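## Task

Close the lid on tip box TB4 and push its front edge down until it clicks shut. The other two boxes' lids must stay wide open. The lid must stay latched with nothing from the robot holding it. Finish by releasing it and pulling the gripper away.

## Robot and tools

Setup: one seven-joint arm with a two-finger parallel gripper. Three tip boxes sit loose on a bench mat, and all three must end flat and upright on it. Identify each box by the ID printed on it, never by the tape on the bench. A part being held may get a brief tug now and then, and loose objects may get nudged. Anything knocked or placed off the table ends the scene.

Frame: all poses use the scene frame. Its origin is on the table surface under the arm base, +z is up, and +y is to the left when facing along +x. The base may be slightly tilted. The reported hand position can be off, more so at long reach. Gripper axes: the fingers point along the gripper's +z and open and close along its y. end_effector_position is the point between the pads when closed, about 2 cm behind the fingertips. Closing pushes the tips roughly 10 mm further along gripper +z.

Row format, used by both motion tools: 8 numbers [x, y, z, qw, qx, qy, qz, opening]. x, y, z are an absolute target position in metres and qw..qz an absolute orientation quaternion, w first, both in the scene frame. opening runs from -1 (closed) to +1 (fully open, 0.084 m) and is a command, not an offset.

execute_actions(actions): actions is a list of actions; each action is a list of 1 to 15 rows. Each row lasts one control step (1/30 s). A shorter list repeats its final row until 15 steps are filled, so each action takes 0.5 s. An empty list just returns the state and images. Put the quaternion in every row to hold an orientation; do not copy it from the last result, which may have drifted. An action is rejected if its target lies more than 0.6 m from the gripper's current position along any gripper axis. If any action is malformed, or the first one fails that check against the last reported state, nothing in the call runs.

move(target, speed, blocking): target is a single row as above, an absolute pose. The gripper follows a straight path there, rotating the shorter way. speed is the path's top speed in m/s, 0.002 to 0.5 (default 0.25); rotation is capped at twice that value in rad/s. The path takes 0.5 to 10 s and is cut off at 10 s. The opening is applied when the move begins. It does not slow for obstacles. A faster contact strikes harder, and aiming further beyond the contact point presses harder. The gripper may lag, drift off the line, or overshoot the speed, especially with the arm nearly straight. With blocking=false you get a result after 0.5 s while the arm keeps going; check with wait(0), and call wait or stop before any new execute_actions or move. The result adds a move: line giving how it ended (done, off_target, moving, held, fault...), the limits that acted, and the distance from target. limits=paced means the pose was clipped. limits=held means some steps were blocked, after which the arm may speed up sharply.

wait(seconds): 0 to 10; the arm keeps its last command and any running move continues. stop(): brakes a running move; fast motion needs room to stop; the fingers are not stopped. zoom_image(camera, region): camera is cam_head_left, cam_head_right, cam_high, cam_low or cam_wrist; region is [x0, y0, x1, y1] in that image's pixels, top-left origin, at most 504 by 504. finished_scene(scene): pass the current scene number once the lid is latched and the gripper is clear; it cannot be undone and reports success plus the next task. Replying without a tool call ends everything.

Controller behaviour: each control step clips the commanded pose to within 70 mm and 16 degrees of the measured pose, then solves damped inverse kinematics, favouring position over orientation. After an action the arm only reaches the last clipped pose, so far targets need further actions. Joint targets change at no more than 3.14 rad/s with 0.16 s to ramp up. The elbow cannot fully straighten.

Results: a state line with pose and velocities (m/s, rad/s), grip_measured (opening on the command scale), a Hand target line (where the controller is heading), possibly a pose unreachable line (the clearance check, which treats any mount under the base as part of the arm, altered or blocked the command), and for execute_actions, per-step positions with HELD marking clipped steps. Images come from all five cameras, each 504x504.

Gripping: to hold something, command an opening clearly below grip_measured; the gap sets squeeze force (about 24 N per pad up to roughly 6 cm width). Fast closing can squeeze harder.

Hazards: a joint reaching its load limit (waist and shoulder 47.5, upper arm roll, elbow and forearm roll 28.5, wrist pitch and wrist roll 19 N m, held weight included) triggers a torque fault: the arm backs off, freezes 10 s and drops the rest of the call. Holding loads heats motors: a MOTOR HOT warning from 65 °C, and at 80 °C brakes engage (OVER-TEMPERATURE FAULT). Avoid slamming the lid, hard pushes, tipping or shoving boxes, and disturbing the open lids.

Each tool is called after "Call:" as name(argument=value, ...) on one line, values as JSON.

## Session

Call:
execute_actions(actions=[])

Scene clock: 0.00 s.
end_effector_position=(+0.2884, -0.2364, +0.3356) grip_measured=+1.00 end_effector_quat_wxyz=(-0.072, -0.564, +0.823, +0.001) end_effector_velocity=(-0.000, +0.000, -0.000) end_effector_angular_velocity=(-0.000, +0.000, -0.001)
Joint positions: [-0.773 -0.359  0.239  0.915 -0.04   1.292  1.276  0.084]
Joint velocities: [ 0.     0.     0.    -0.001 -0.    -0.     0.001 -0.   ]
Hand target: +0.288, -0.236, +0.336; -0.072, -0.564, +0.823, +0.001

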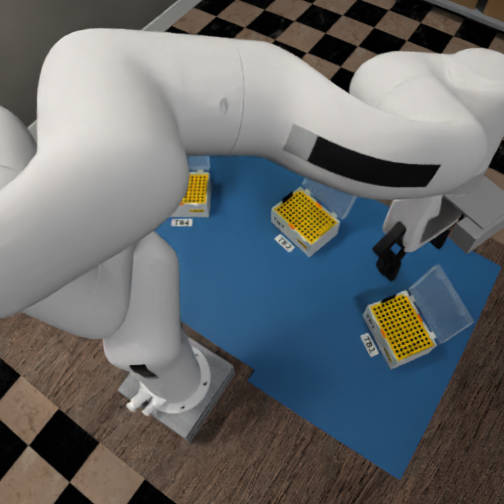

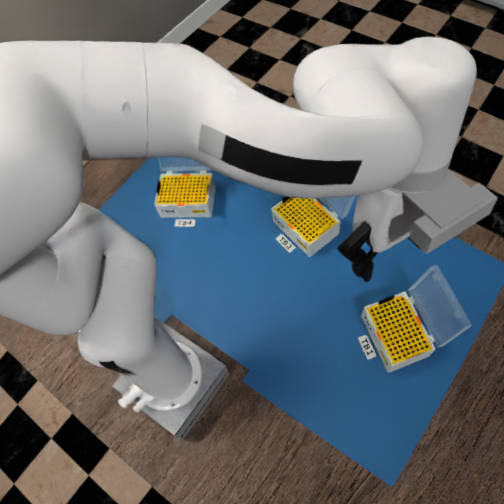

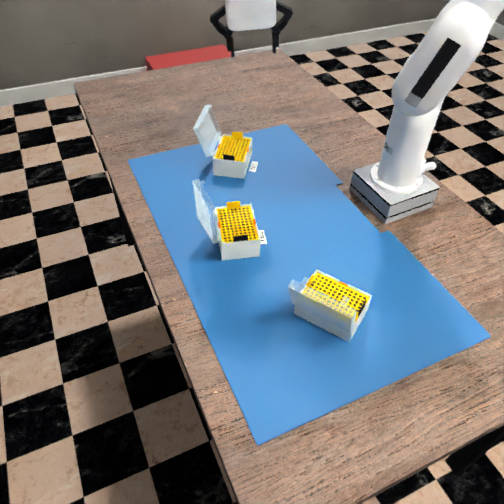

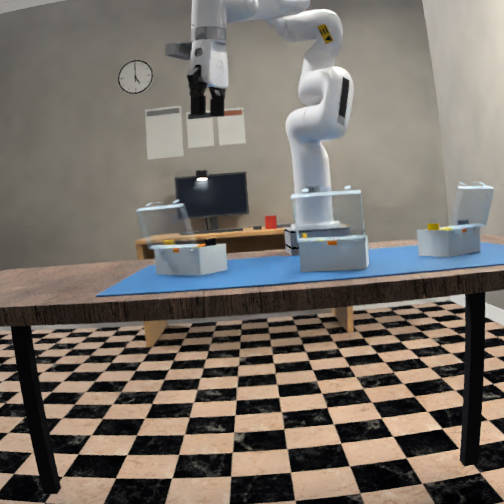

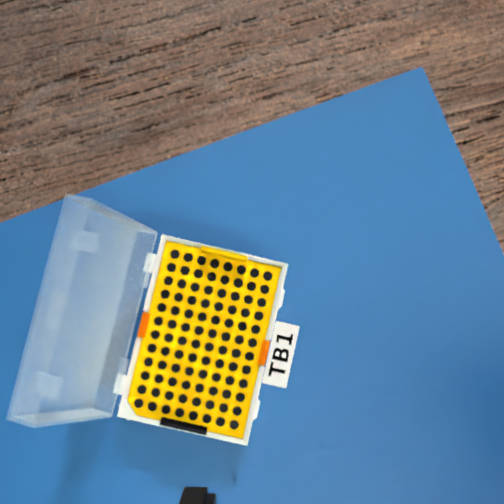

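Call:
zoom_image(camera="cam_head_right", region=[140, 160, 240, 240])

Call:
zoom_image(camera="cam_head_left", region=[255, 180, 355, 260])

Call:
zoom_image(camera="cam_head_left", region=[345, 280, 455, 375])

Region (140, 160, 240, 240) of cam_head_right's 504x504 image, scaled by 5.040, with more detail than that image has; it fills the top 403 rows of this view, and the rest is white.

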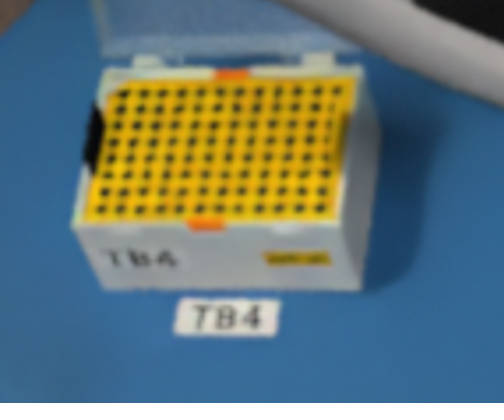

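Region (255, 180, 355, 260) of cam_head_left's 504x504 image, scaled by 5.040, with more detail than that image has; it fills the top 403 rows of this view, and the rest is white.

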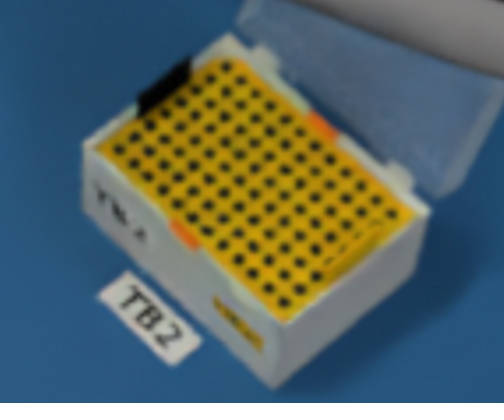

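Region (345, 280, 455, 375) of cam_head_left's 504x504 image, scaled by 4.582, with more detail than that image has; it fills the top 435 rows of this view, and the rest is white.

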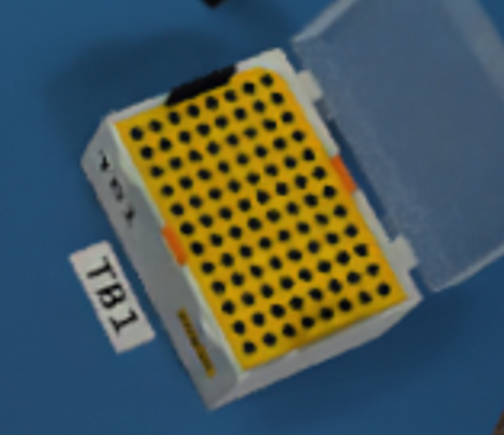

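Call:
move(target=[0.31, 0.22, 0.30, 0, 0.915, 0.4035, 0, 0])

Scene clock: 15.17 s.
end_effector_position=(+0.3079, +0.2187, +0.2998) grip_measured=-0.01 end_effector_quat_wxyz=(+0.001, +0.915, +0.403, +0.002) end_effector_velocity=(+0.000, +0.002, -0.001) end_effector_angular_velocity=(+0.000, +0.002, +0.013)
Joint positions: [ 0.214 -0.408  0.484  0.804  0.188  1.152 -0.365  0.044]
Joint velocities: [ 0.003  0.006  0.002  0.003 -0.001 -0.001 -0.007  0.   ]
Hand target: +0.308, +0.219, +0.300; +0.001, +0.915, +0.403, +0.002
Off the commanded pose: 0.002 m, 0 deg.
move: done

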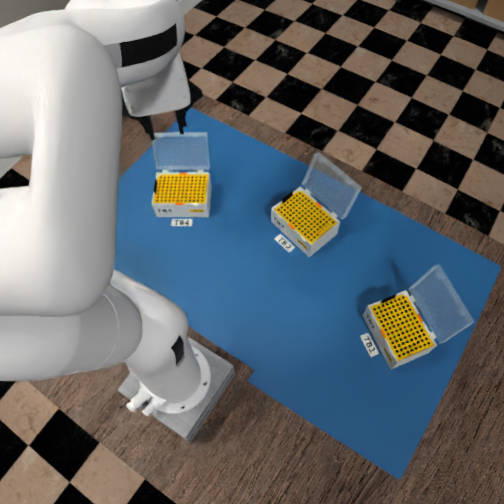

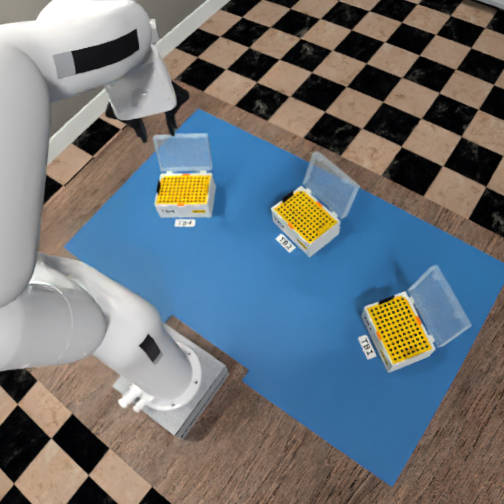

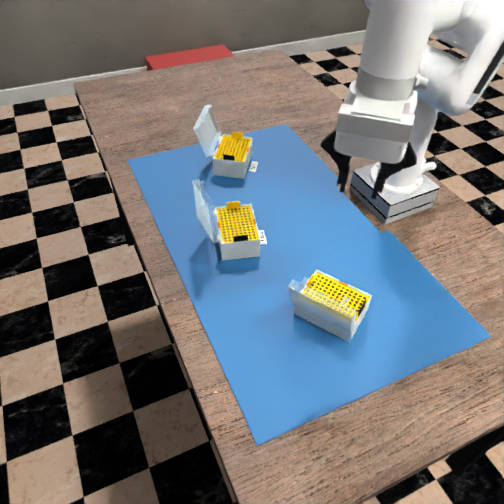

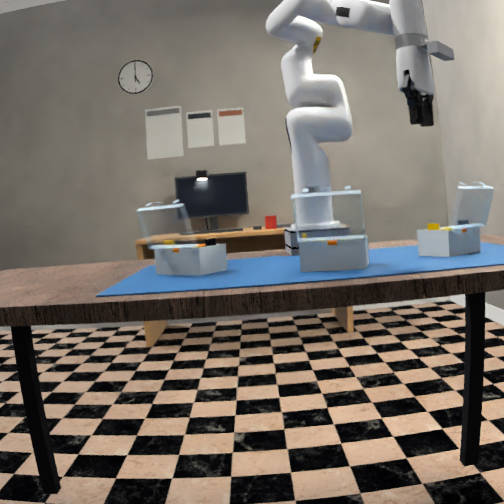

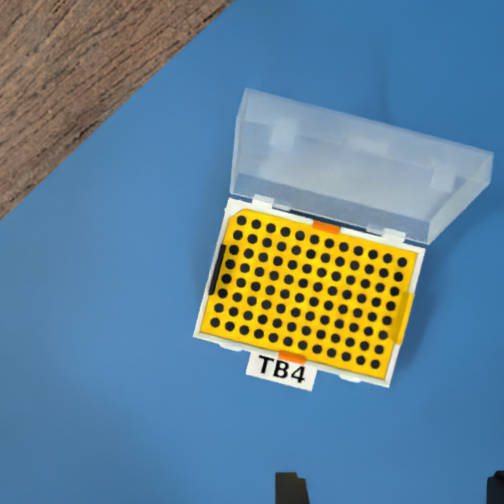

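Call:
move(target=[0.4422, 0.3232, 0.20, 0, 0.958, 0.287, 0, 0])

Call:
move(target=[0.4422, 0.3232, 0.13, 0, 0.958, 0.287, 0, 0], speed=0.15)

Scene clock: 35.83 s.
end_effector_position=(+0.4415, +0.3243, +0.2014) grip_measured=-0.01 end_effector_quat_wxyz=(-0.001, +0.958, +0.288, +0.001) end_effector_velocity=(+0.001, +0.001, -0.002) end_effector_angular_velocity=(-0.006, +0.007, -0.002)
Joint positions: [ 0.254  0.358  0.573  1.273 -0.249  0.961  0.226  0.044]
Joint velocities: [ 0.008  0.017 -0.004  0.017 -0.008  0.012  0.007 -0.   ]
Hand target: +0.442, +0.324, +0.201; -0.001, +0.958, +0.288, +0.001
Off the commanded pose: 0.002 m, 0 deg.
move: done

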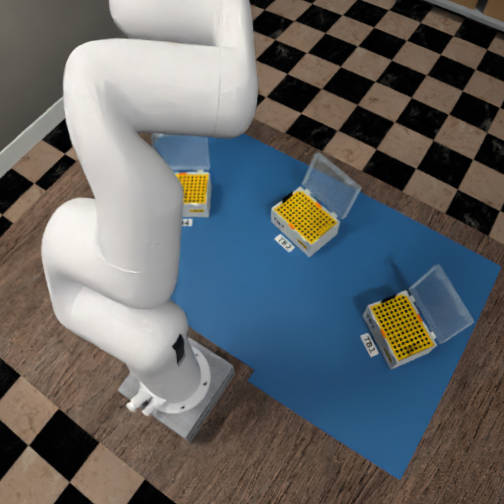

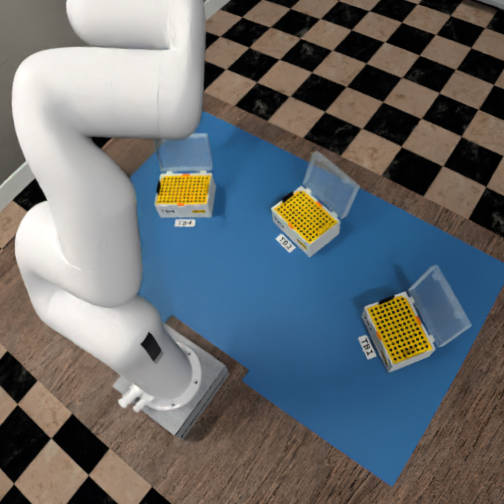

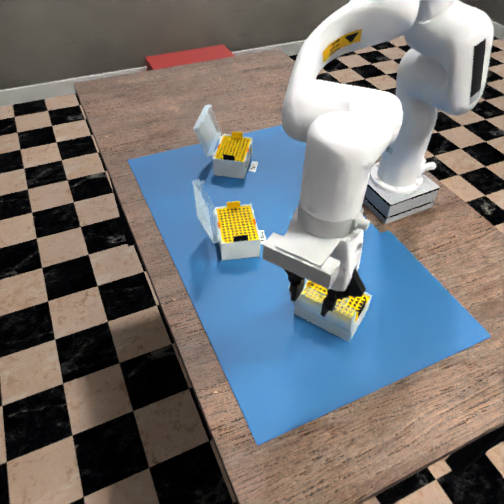

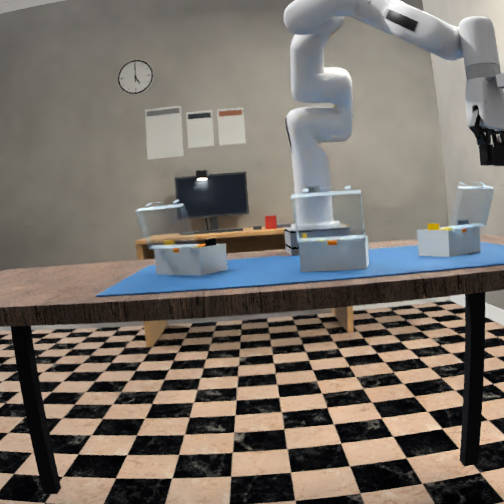

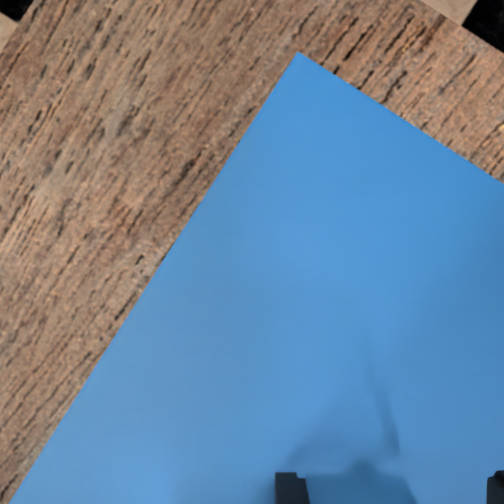

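Scene clock: 36.80 s.
end_effector_position=(+0.4424, +0.3235, +0.1308) grip_measured=-0.01 end_effector_quat_wxyz=(-0.000, +0.958, +0.287, +0.000) end_effector_velocity=(-0.001, -0.002, -0.005) end_effector_angular_velocity=(-0.004, +0.004, -0.001)
Joint positions: [ 0.286  0.48   0.525  1.223 -0.343  0.809  0.287  0.044]
Joint velocities: [ 0.002  0.007 -0.005 -0.003 -0.004 -0.005  0.002 -0.   ]
Hand target: +0.442, +0.323, +0.130; -0.000, +0.958, +0.287, -0.000
Off the commanded pose: 0.001 m, 0 deg.
move: done

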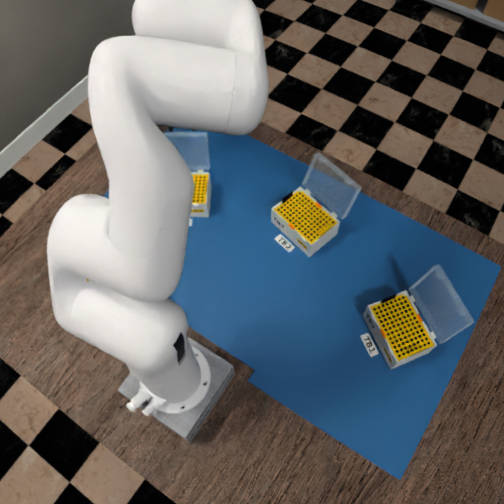

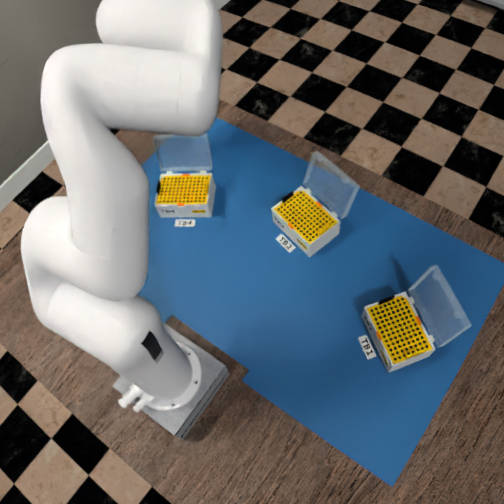

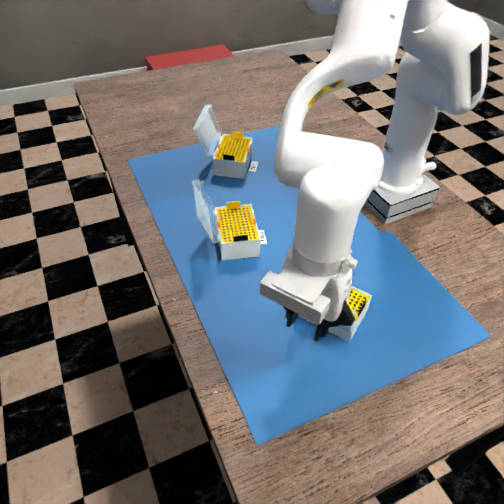

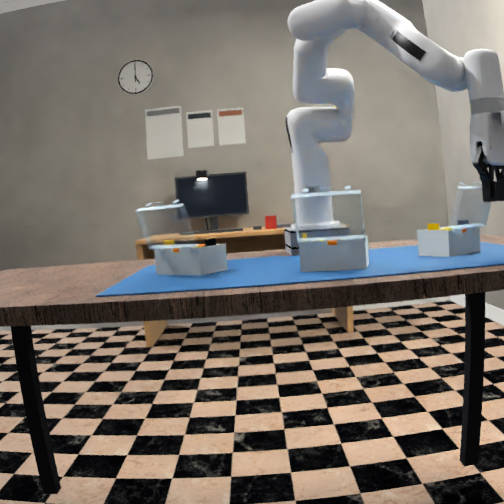

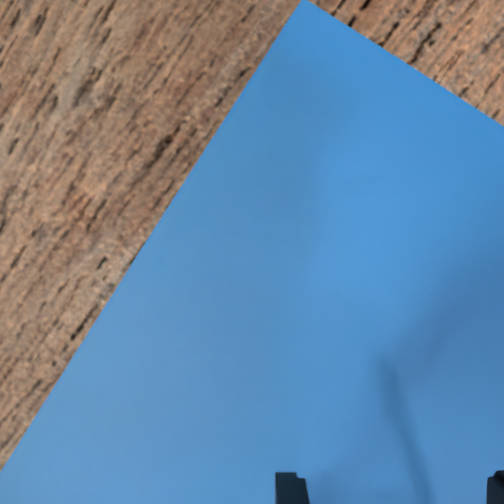

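Push to s=0.0125: (0.3440, 0.2586).

Call:
move(target=[0.344, 0.2586, 0.13, 0, 0.958, 0.287, 0, 0], speed=0.06)

Scene clock: 43.80 s.
end_effector_position=(+0.3445, +0.2578, +0.1294) grip_measured=-0.01 end_effector_quat_wxyz=(+0.001, +0.958, +0.287, -0.000) end_effector_velocity=(-0.002, -0.001, -0.000) end_effector_angular_velocity=(+0.001, +0.001, +0.000)
Joint positions: [ 0.159  0.127  0.614  0.742 -0.15   0.626  0.18   0.044]
Joint velocities: [-0.002 -0.007  0.003 -0.009  0.009 -0.003 -0.006  0.   ]
Hand target: +0.344, +0.258, +0.129; +0.001, +0.958, +0.287, -0.000
Off the commanded pose: 0.001 m, 0 deg.
move: done

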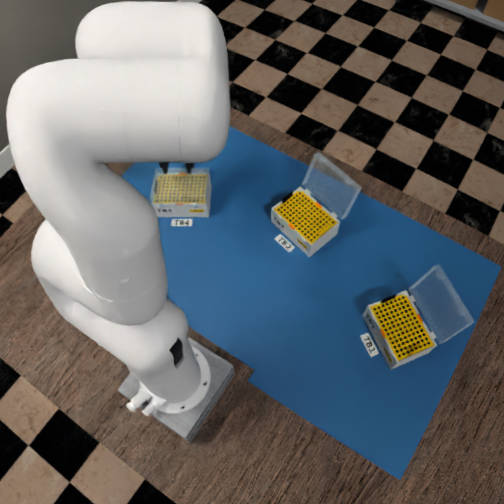

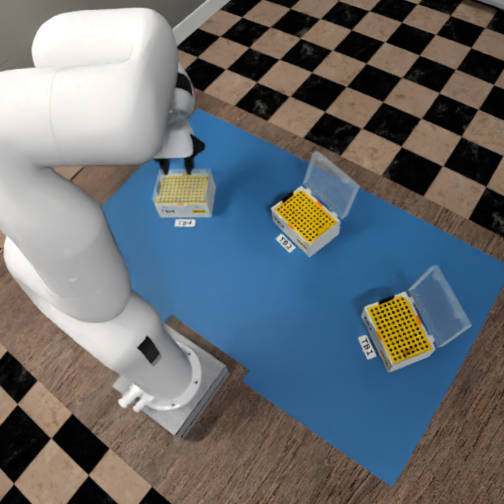

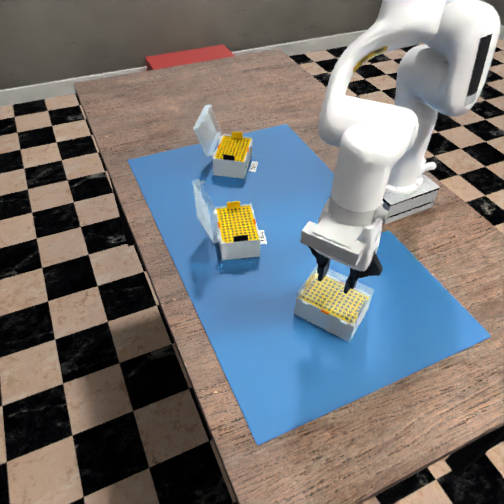

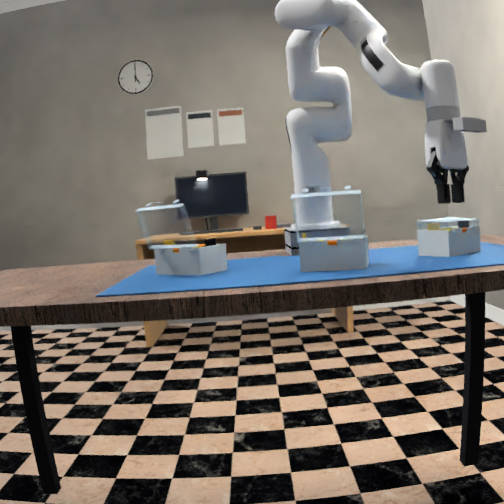

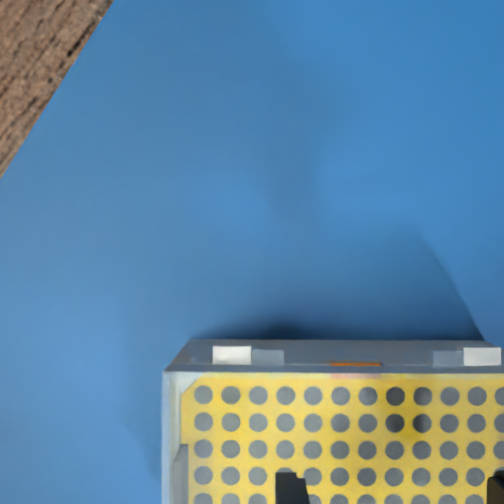

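Call:
move(target=[0.3002, 0.2297, 0.105, 0, 0.958, 0.287, 0, 0], speed=0.1)

Call:
execute_actions(actions=[[[0.3002,0.2297,0.099,0,0.958,0.287,0,0]],[[0.3002,0.2297,0.095,0,0.958,0.287,0,0]],[[0.2995,0.2292,0.091,0,0.958,0.287,0,0]],[[0.2985,0.2286,0.087,0,0.958,0.287,0,0]],[[0.2975,0.228,0.083,0,0.958,0.287,0,0]],[[0.2965,0.2273,0.079,0,0.958,0.287,0,0]]])

Scene clock: 50.00 s.
end_effector_position=(+0.3008, +0.2296, +0.1051) grip_measured=-0.01 end_effector_quat_wxyz=(+0.000, +0.958, +0.287, +0.000) end_effector_velocity=(-0.003, -0.001, -0.001) end_effector_angular_velocity=(+0.002, +0.001, +0.000)
Joint positions: [ 0.148  0.035  0.632  0.544 -0.072  0.497  0.133  0.044]
Joint velocities: [-0.    -0.006  0.001 -0.012  0.009 -0.008 -0.006 -0.   ]
Hand target: +0.300, +0.229, +0.105; +0.000, +0.958, +0.287, -0.000
Off the commanded pose: 0.001 m, 0 deg.
move: done

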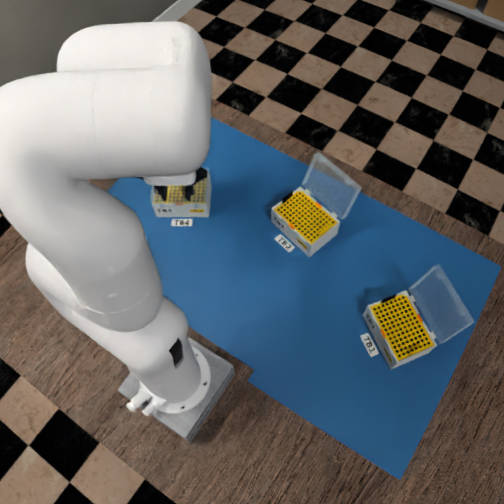

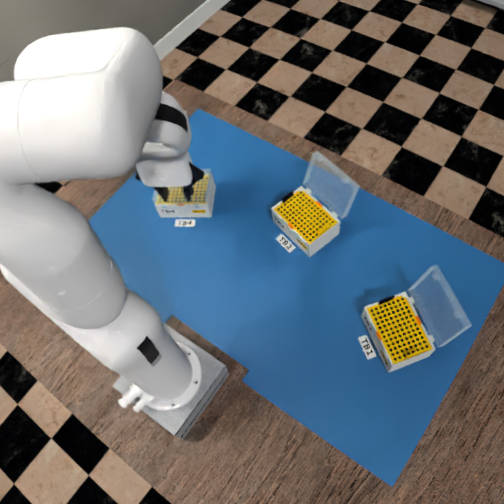

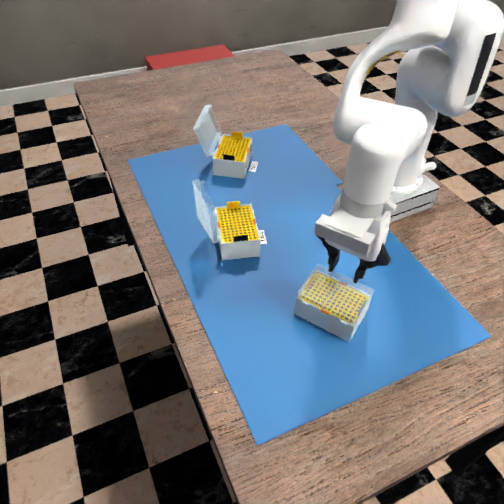

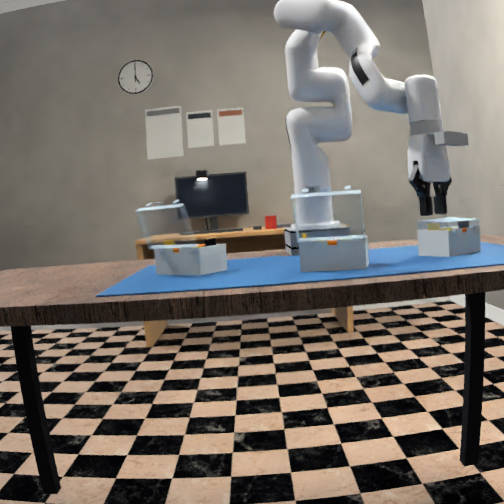

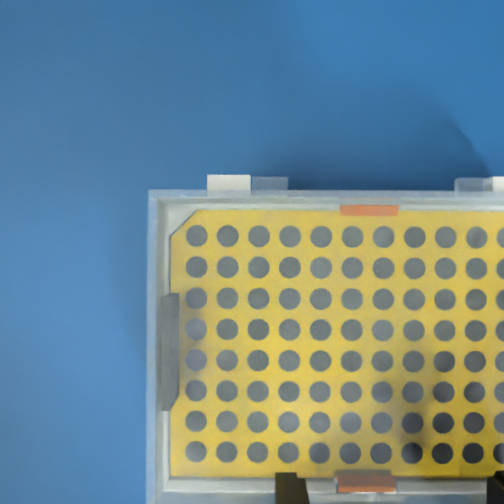

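Scene clock: 53.00 s.
end_effector_position=(+0.3060, +0.2315, +0.0891) grip_measured=+0.01 end_effector_quat_wxyz=(+0.000, +0.958, +0.288, +0.015) end_effector_velocity=(+0.000, -0.001, -0.000) end_effector_angular_velocity=(-0.001, -0.002, -0.002)
Joint positions: [ 0.16   0.102  0.601  0.537 -0.204  0.413  0.231  0.044]
Joint velocities: [ 0.002 -0.001 -0.004 -0.003 -0.003 -0.003  0.002  0.   ]
Hand target: +0.296, +0.227, +0.080; -0.000, +0.958, +0.287, +0.000
Off the commanded pose: 0.014 m, 2 deg.
Step readings (end_effector_position; steps 1 to 15: 1st action; 16 to 30: 2nd action; 31 to 45: 3rd action; 46 to 60: 4th action; 61 to 75: 5th action; 76 to 90: 6th action):
0: (+0.3008, +0.2296, +0.1051)
1: (+0.3007, +0.2295, +0.1050)
2: (+0.3009, +0.2297, +0.1044)
4: (+0.3005, +0.2297, +0.1020)
8: (+0.3000, +0.2295, +0.0996)
15: (+0.3002, +0.2298, +0.0991)
16: (+0.3002, +0.2298, +0.0991)
17: (+0.3004, +0.2299, +0.0987)
19: (+0.3002, +0.2298, +0.0970)
23: (+0.3002, +0.2297, +0.0955)
30: (+0.3003, +0.2298, +0.0952)
31: (+0.3003, +0.2298, +0.0951)
32: (+0.3004, +0.2299, +0.0947)
34: (+0.2998, +0.2295, +0.0929)
38: (+0.3003, +0.2297, +0.0921)
45: (+0.3003, +0.2298, +0.0919)
46: (+0.3003, +0.2298, +0.0918)
47: (+0.3003, +0.2298, +0.0914)
49: (+0.3012, +0.2304, +0.0910)
53: (+0.3018, +0.2307, +0.0905)
60: (+0.3015, +0.2305, +0.0900)
61: (+0.3015, +0.2304, +0.0899)
62: (+0.3015, +0.2304, +0.0896)
64: (+0.3019, +0.2306, +0.0894)
68: (+0.3026, +0.2308, +0.0894)
75: (+0.3030, +0.2308, +0.0894)
76: (+0.3030, +0.2307, +0.0893)
77: (+0.3032, +0.2308, +0.0891)
79: (+0.3050, +0.2314, +0.0891)
83: (+0.3058, +0.2317, +0.0891)
90: end_effector_position above

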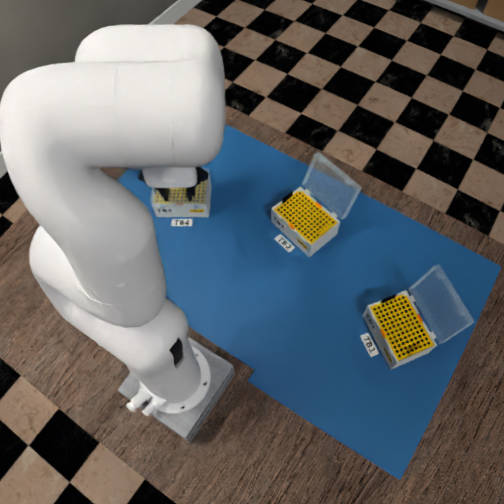

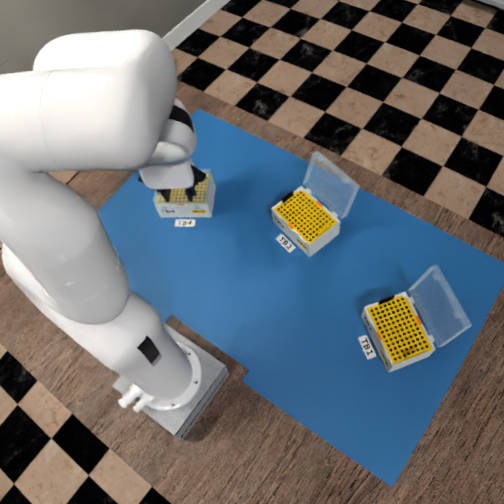

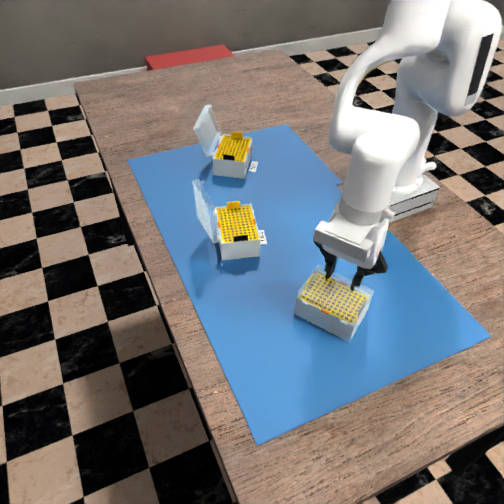

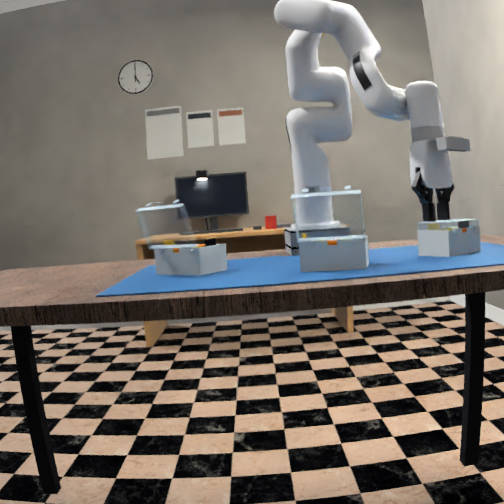

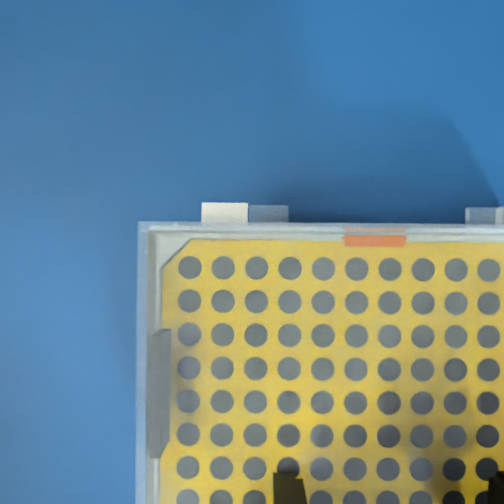

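Call:
execute_actions(actions=[[[0.300,0.2295,0.102,0,0.958,0.287,0,-1]],[[0.2965,0.2273,0.100,0,0.958,0.287,0,-1]],[[0.2965,0.2273,0.095,0,0.958,0.287,0,-1]],[[0.2955,0.2267,0.090,0,0.958,0.287,0,-1]],[[0.2945,0.226,0.086,0,0.958,0.287,0,-1]],[[0.2935,0.2255,0.082,0,0.958,0.287,0,-1]],[[0.2925,0.225,0.078,0,0.958,0.287,0,-1]],[[0.292,0.2245,0.075,0,0.958,0.287,0,-1]],[[0.296,0.227,0.10,0,0.958,0.287,0,-1]]])

Call:
move(target=[0.31, 0.24, 0.22, 0, 0.958, 0.287, 0, 0], speed=0.15)

Call:
zoom_image(camera="cam_low", region=[410, 200, 490, 265])

Scene clock: 67.40 s.
end_effector_position=(+0.2947, +0.2248, +0.0977) grip_measured=-1.00 end_effector_quat_wxyz=(+0.001, +0.958, +0.286, -0.003) end_effector_velocity=(+0.011, +0.015, +0.016) end_effector_angular_velocity=(+0.026, -0.032, +0.021)
Joint positions: [ 0.164  0.041  0.614  0.52  -0.081  0.475  0.141  0.   ]
Joint velocities: [ 0.007 -0.028  0.014  0.029  0.038  0.01  -0.034  0.   ]
Hand target: +0.296, +0.227, +0.100; +0.000, +0.958, +0.287, -0.000
Off the commanded pose: 0.003 m, 0 deg.
Step readings (end_effector_position; steps 1 to 15: 1st action; 16 to 30: 2nd action; 31 to 45: 3rd action; 46 to 60: 4th action; 61 to 75: 5th action; 76 to 90: 6th action; 91 to 105: 7th action; 106 to 120: 8th action; 121 to 135: 9th action):
0: (+0.3062, +0.2312, +0.0890)
1: (+0.3062, +0.2312, +0.0891)
2: (+0.3062, +0.2312, +0.0897)
4: (+0.3060, +0.2281, +0.0924)
8: (+0.2982, +0.2230, +0.0944)
15: (+0.2989, +0.2276, +0.0999)
16: (+0.2991, +0.2279, +0.1003)
17: (+0.2990, +0.2281, +0.1005)
19: (+0.2976, +0.2275, +0.1001)
23: (+0.2965, +0.2271, +0.0998)
30: (+0.2965, +0.2273, +0.1000)
31: (+0.2965, +0.2273, +0.0999)
32: (+0.2967, +0.2274, +0.0995)
34: (+0.2965, +0.2274, +0.0974)
38: (+0.2963, +0.2272, +0.0954)
45: (+0.2965, +0.2273, +0.0951)
46: (+0.2965, +0.2273, +0.0950)
47: (+0.2966, +0.2274, +0.0946)
49: (+0.2963, +0.2273, +0.0927)
53: (+0.2974, +0.2280, +0.0923)
60: (+0.2973, +0.2279, +0.0918)
61: (+0.2973, +0.2279, +0.0917)
62: (+0.2973, +0.2278, +0.0913)
64: (+0.2977, +0.2282, +0.0907)
68: (+0.2983, +0.2285, +0.0903)
75: (+0.2984, +0.2283, +0.0903)
76: (+0.2984, +0.2283, +0.0902)
77: (+0.2985, +0.2283, +0.0899)
79: (+0.2987, +0.2283, +0.0896)
83: (+0.2990, +0.2283, +0.0896)
90: (+0.3001, +0.2284, +0.0897)
91: (+0.3002, +0.2284, +0.0897)
92: (+0.3003, +0.2284, +0.0894)
94: (+0.3005, +0.2285, +0.0892)
98: (+0.3039, +0.2294, +0.0897)
105: (+0.3045, +0.2296, +0.0897)
106: (+0.3045, +0.2296, +0.0896)
107: (+0.3045, +0.2296, +0.0894)
109: (+0.3046, +0.2296, +0.0893)
113: (+0.3047, +0.2296, +0.0893)
120: (+0.3048, +0.2295, +0.0893)
121: (+0.3049, +0.2295, +0.0893)
122: (+0.3048, +0.2295, +0.0899)
124: (+0.3035, +0.2279, +0.0923)
128: (+0.2964, +0.2213, +0.0939)
135: end_effector_position above

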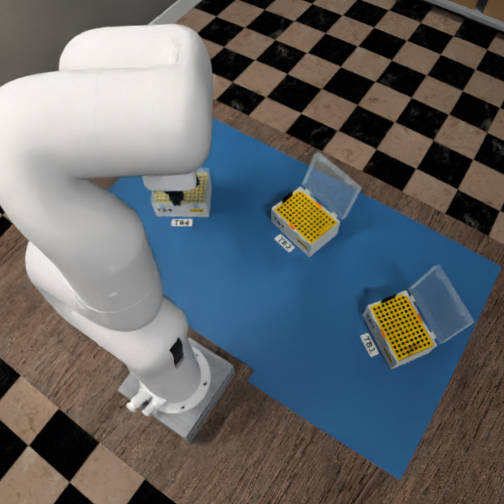

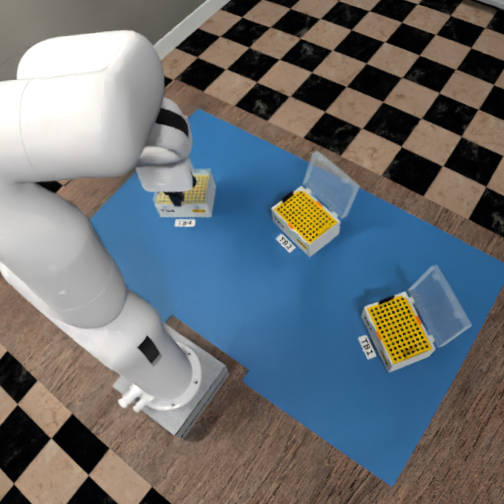

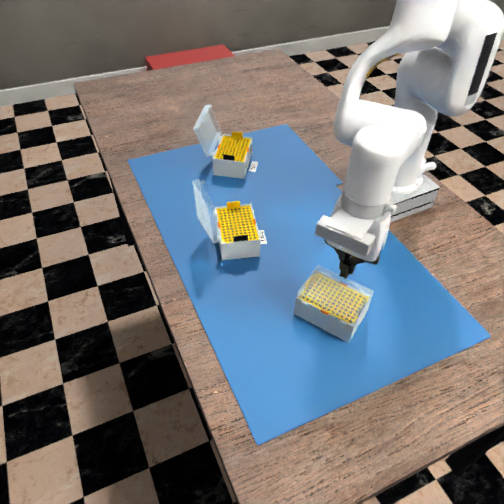

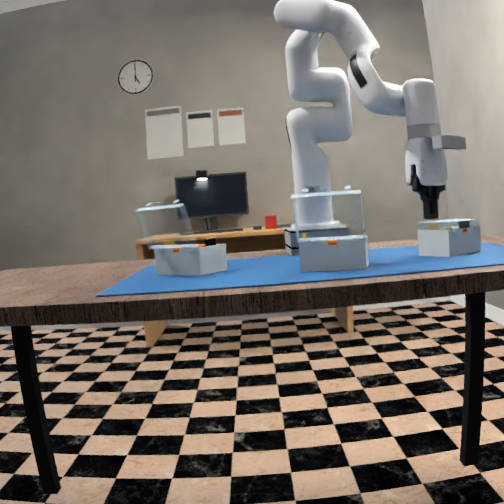

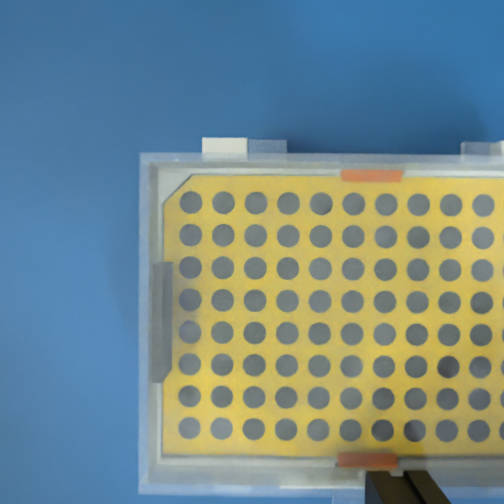

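Scene clock: 68.73 s.
end_effector_position=(+0.3098, +0.2397, +0.2191) grip_measured=-0.01 end_effector_quat_wxyz=(+0.001, +0.958, +0.286, -0.000) end_effector_velocity=(+0.000, +0.000, +0.003) end_effector_angular_velocity=(+0.001, -0.001, +0.002)
Joint positions: [ 0.192 -0.247  0.59   0.699  0.157  0.894 -0.037  0.044]
Joint velocities: [ 0.001 -0.006 -0.002  0.006  0.002  0.009 -0.004 -0.   ]
Hand target: +0.310, +0.240, +0.220; +0.001, +0.958, +0.287, -0.000
Off the commanded pose: 0.001 m, 0 deg.
move: done

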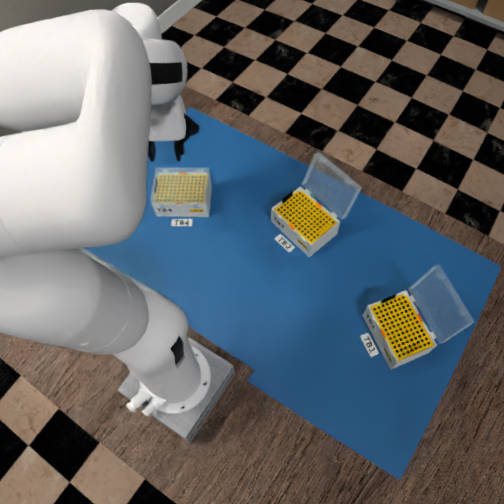

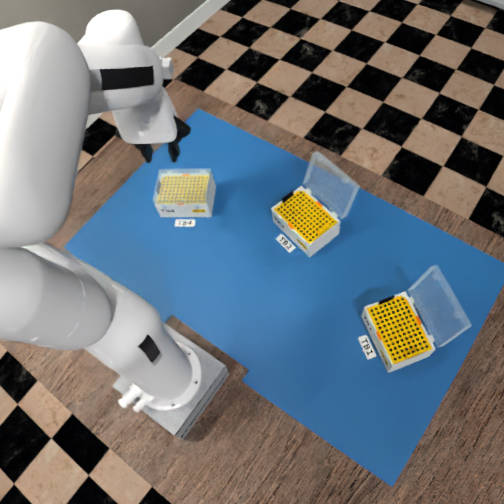

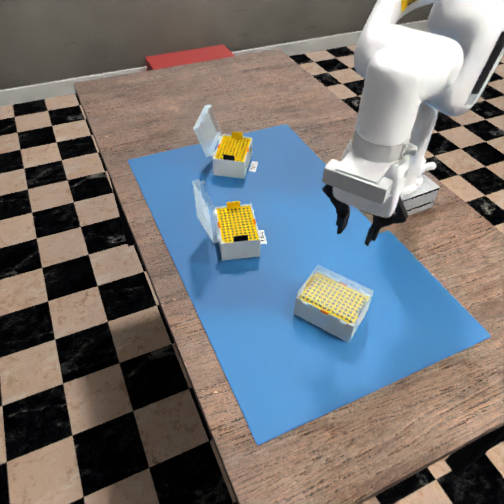

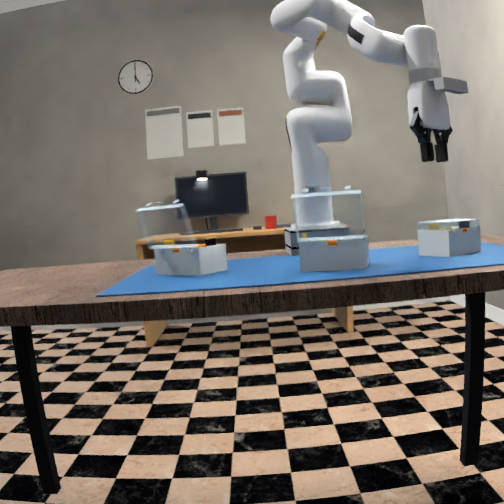

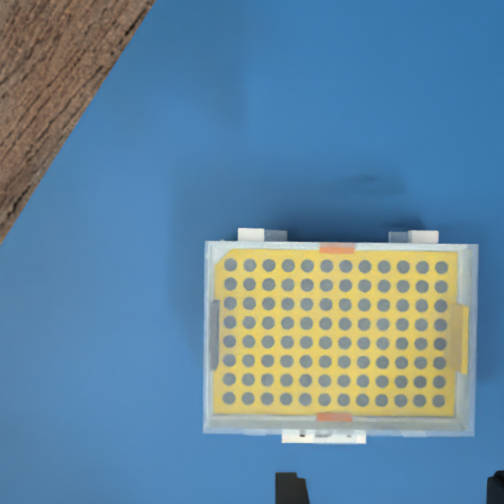

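Region (410, 200, 490, 265) of cam_low's 504x504 image, scaled by 6.300, with more detail than that image has; it fills the top 410 rows of this view, and the rest is white.

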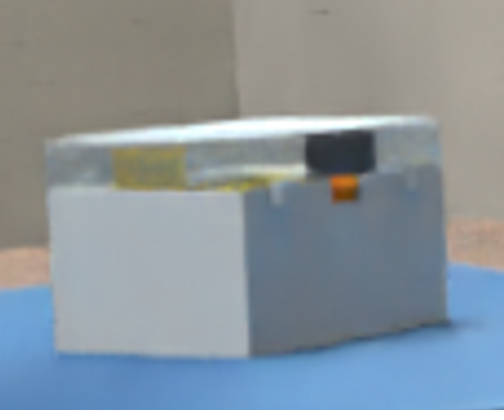

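Call:
finished_scene(scene=2)

The scene is finished: the task was done.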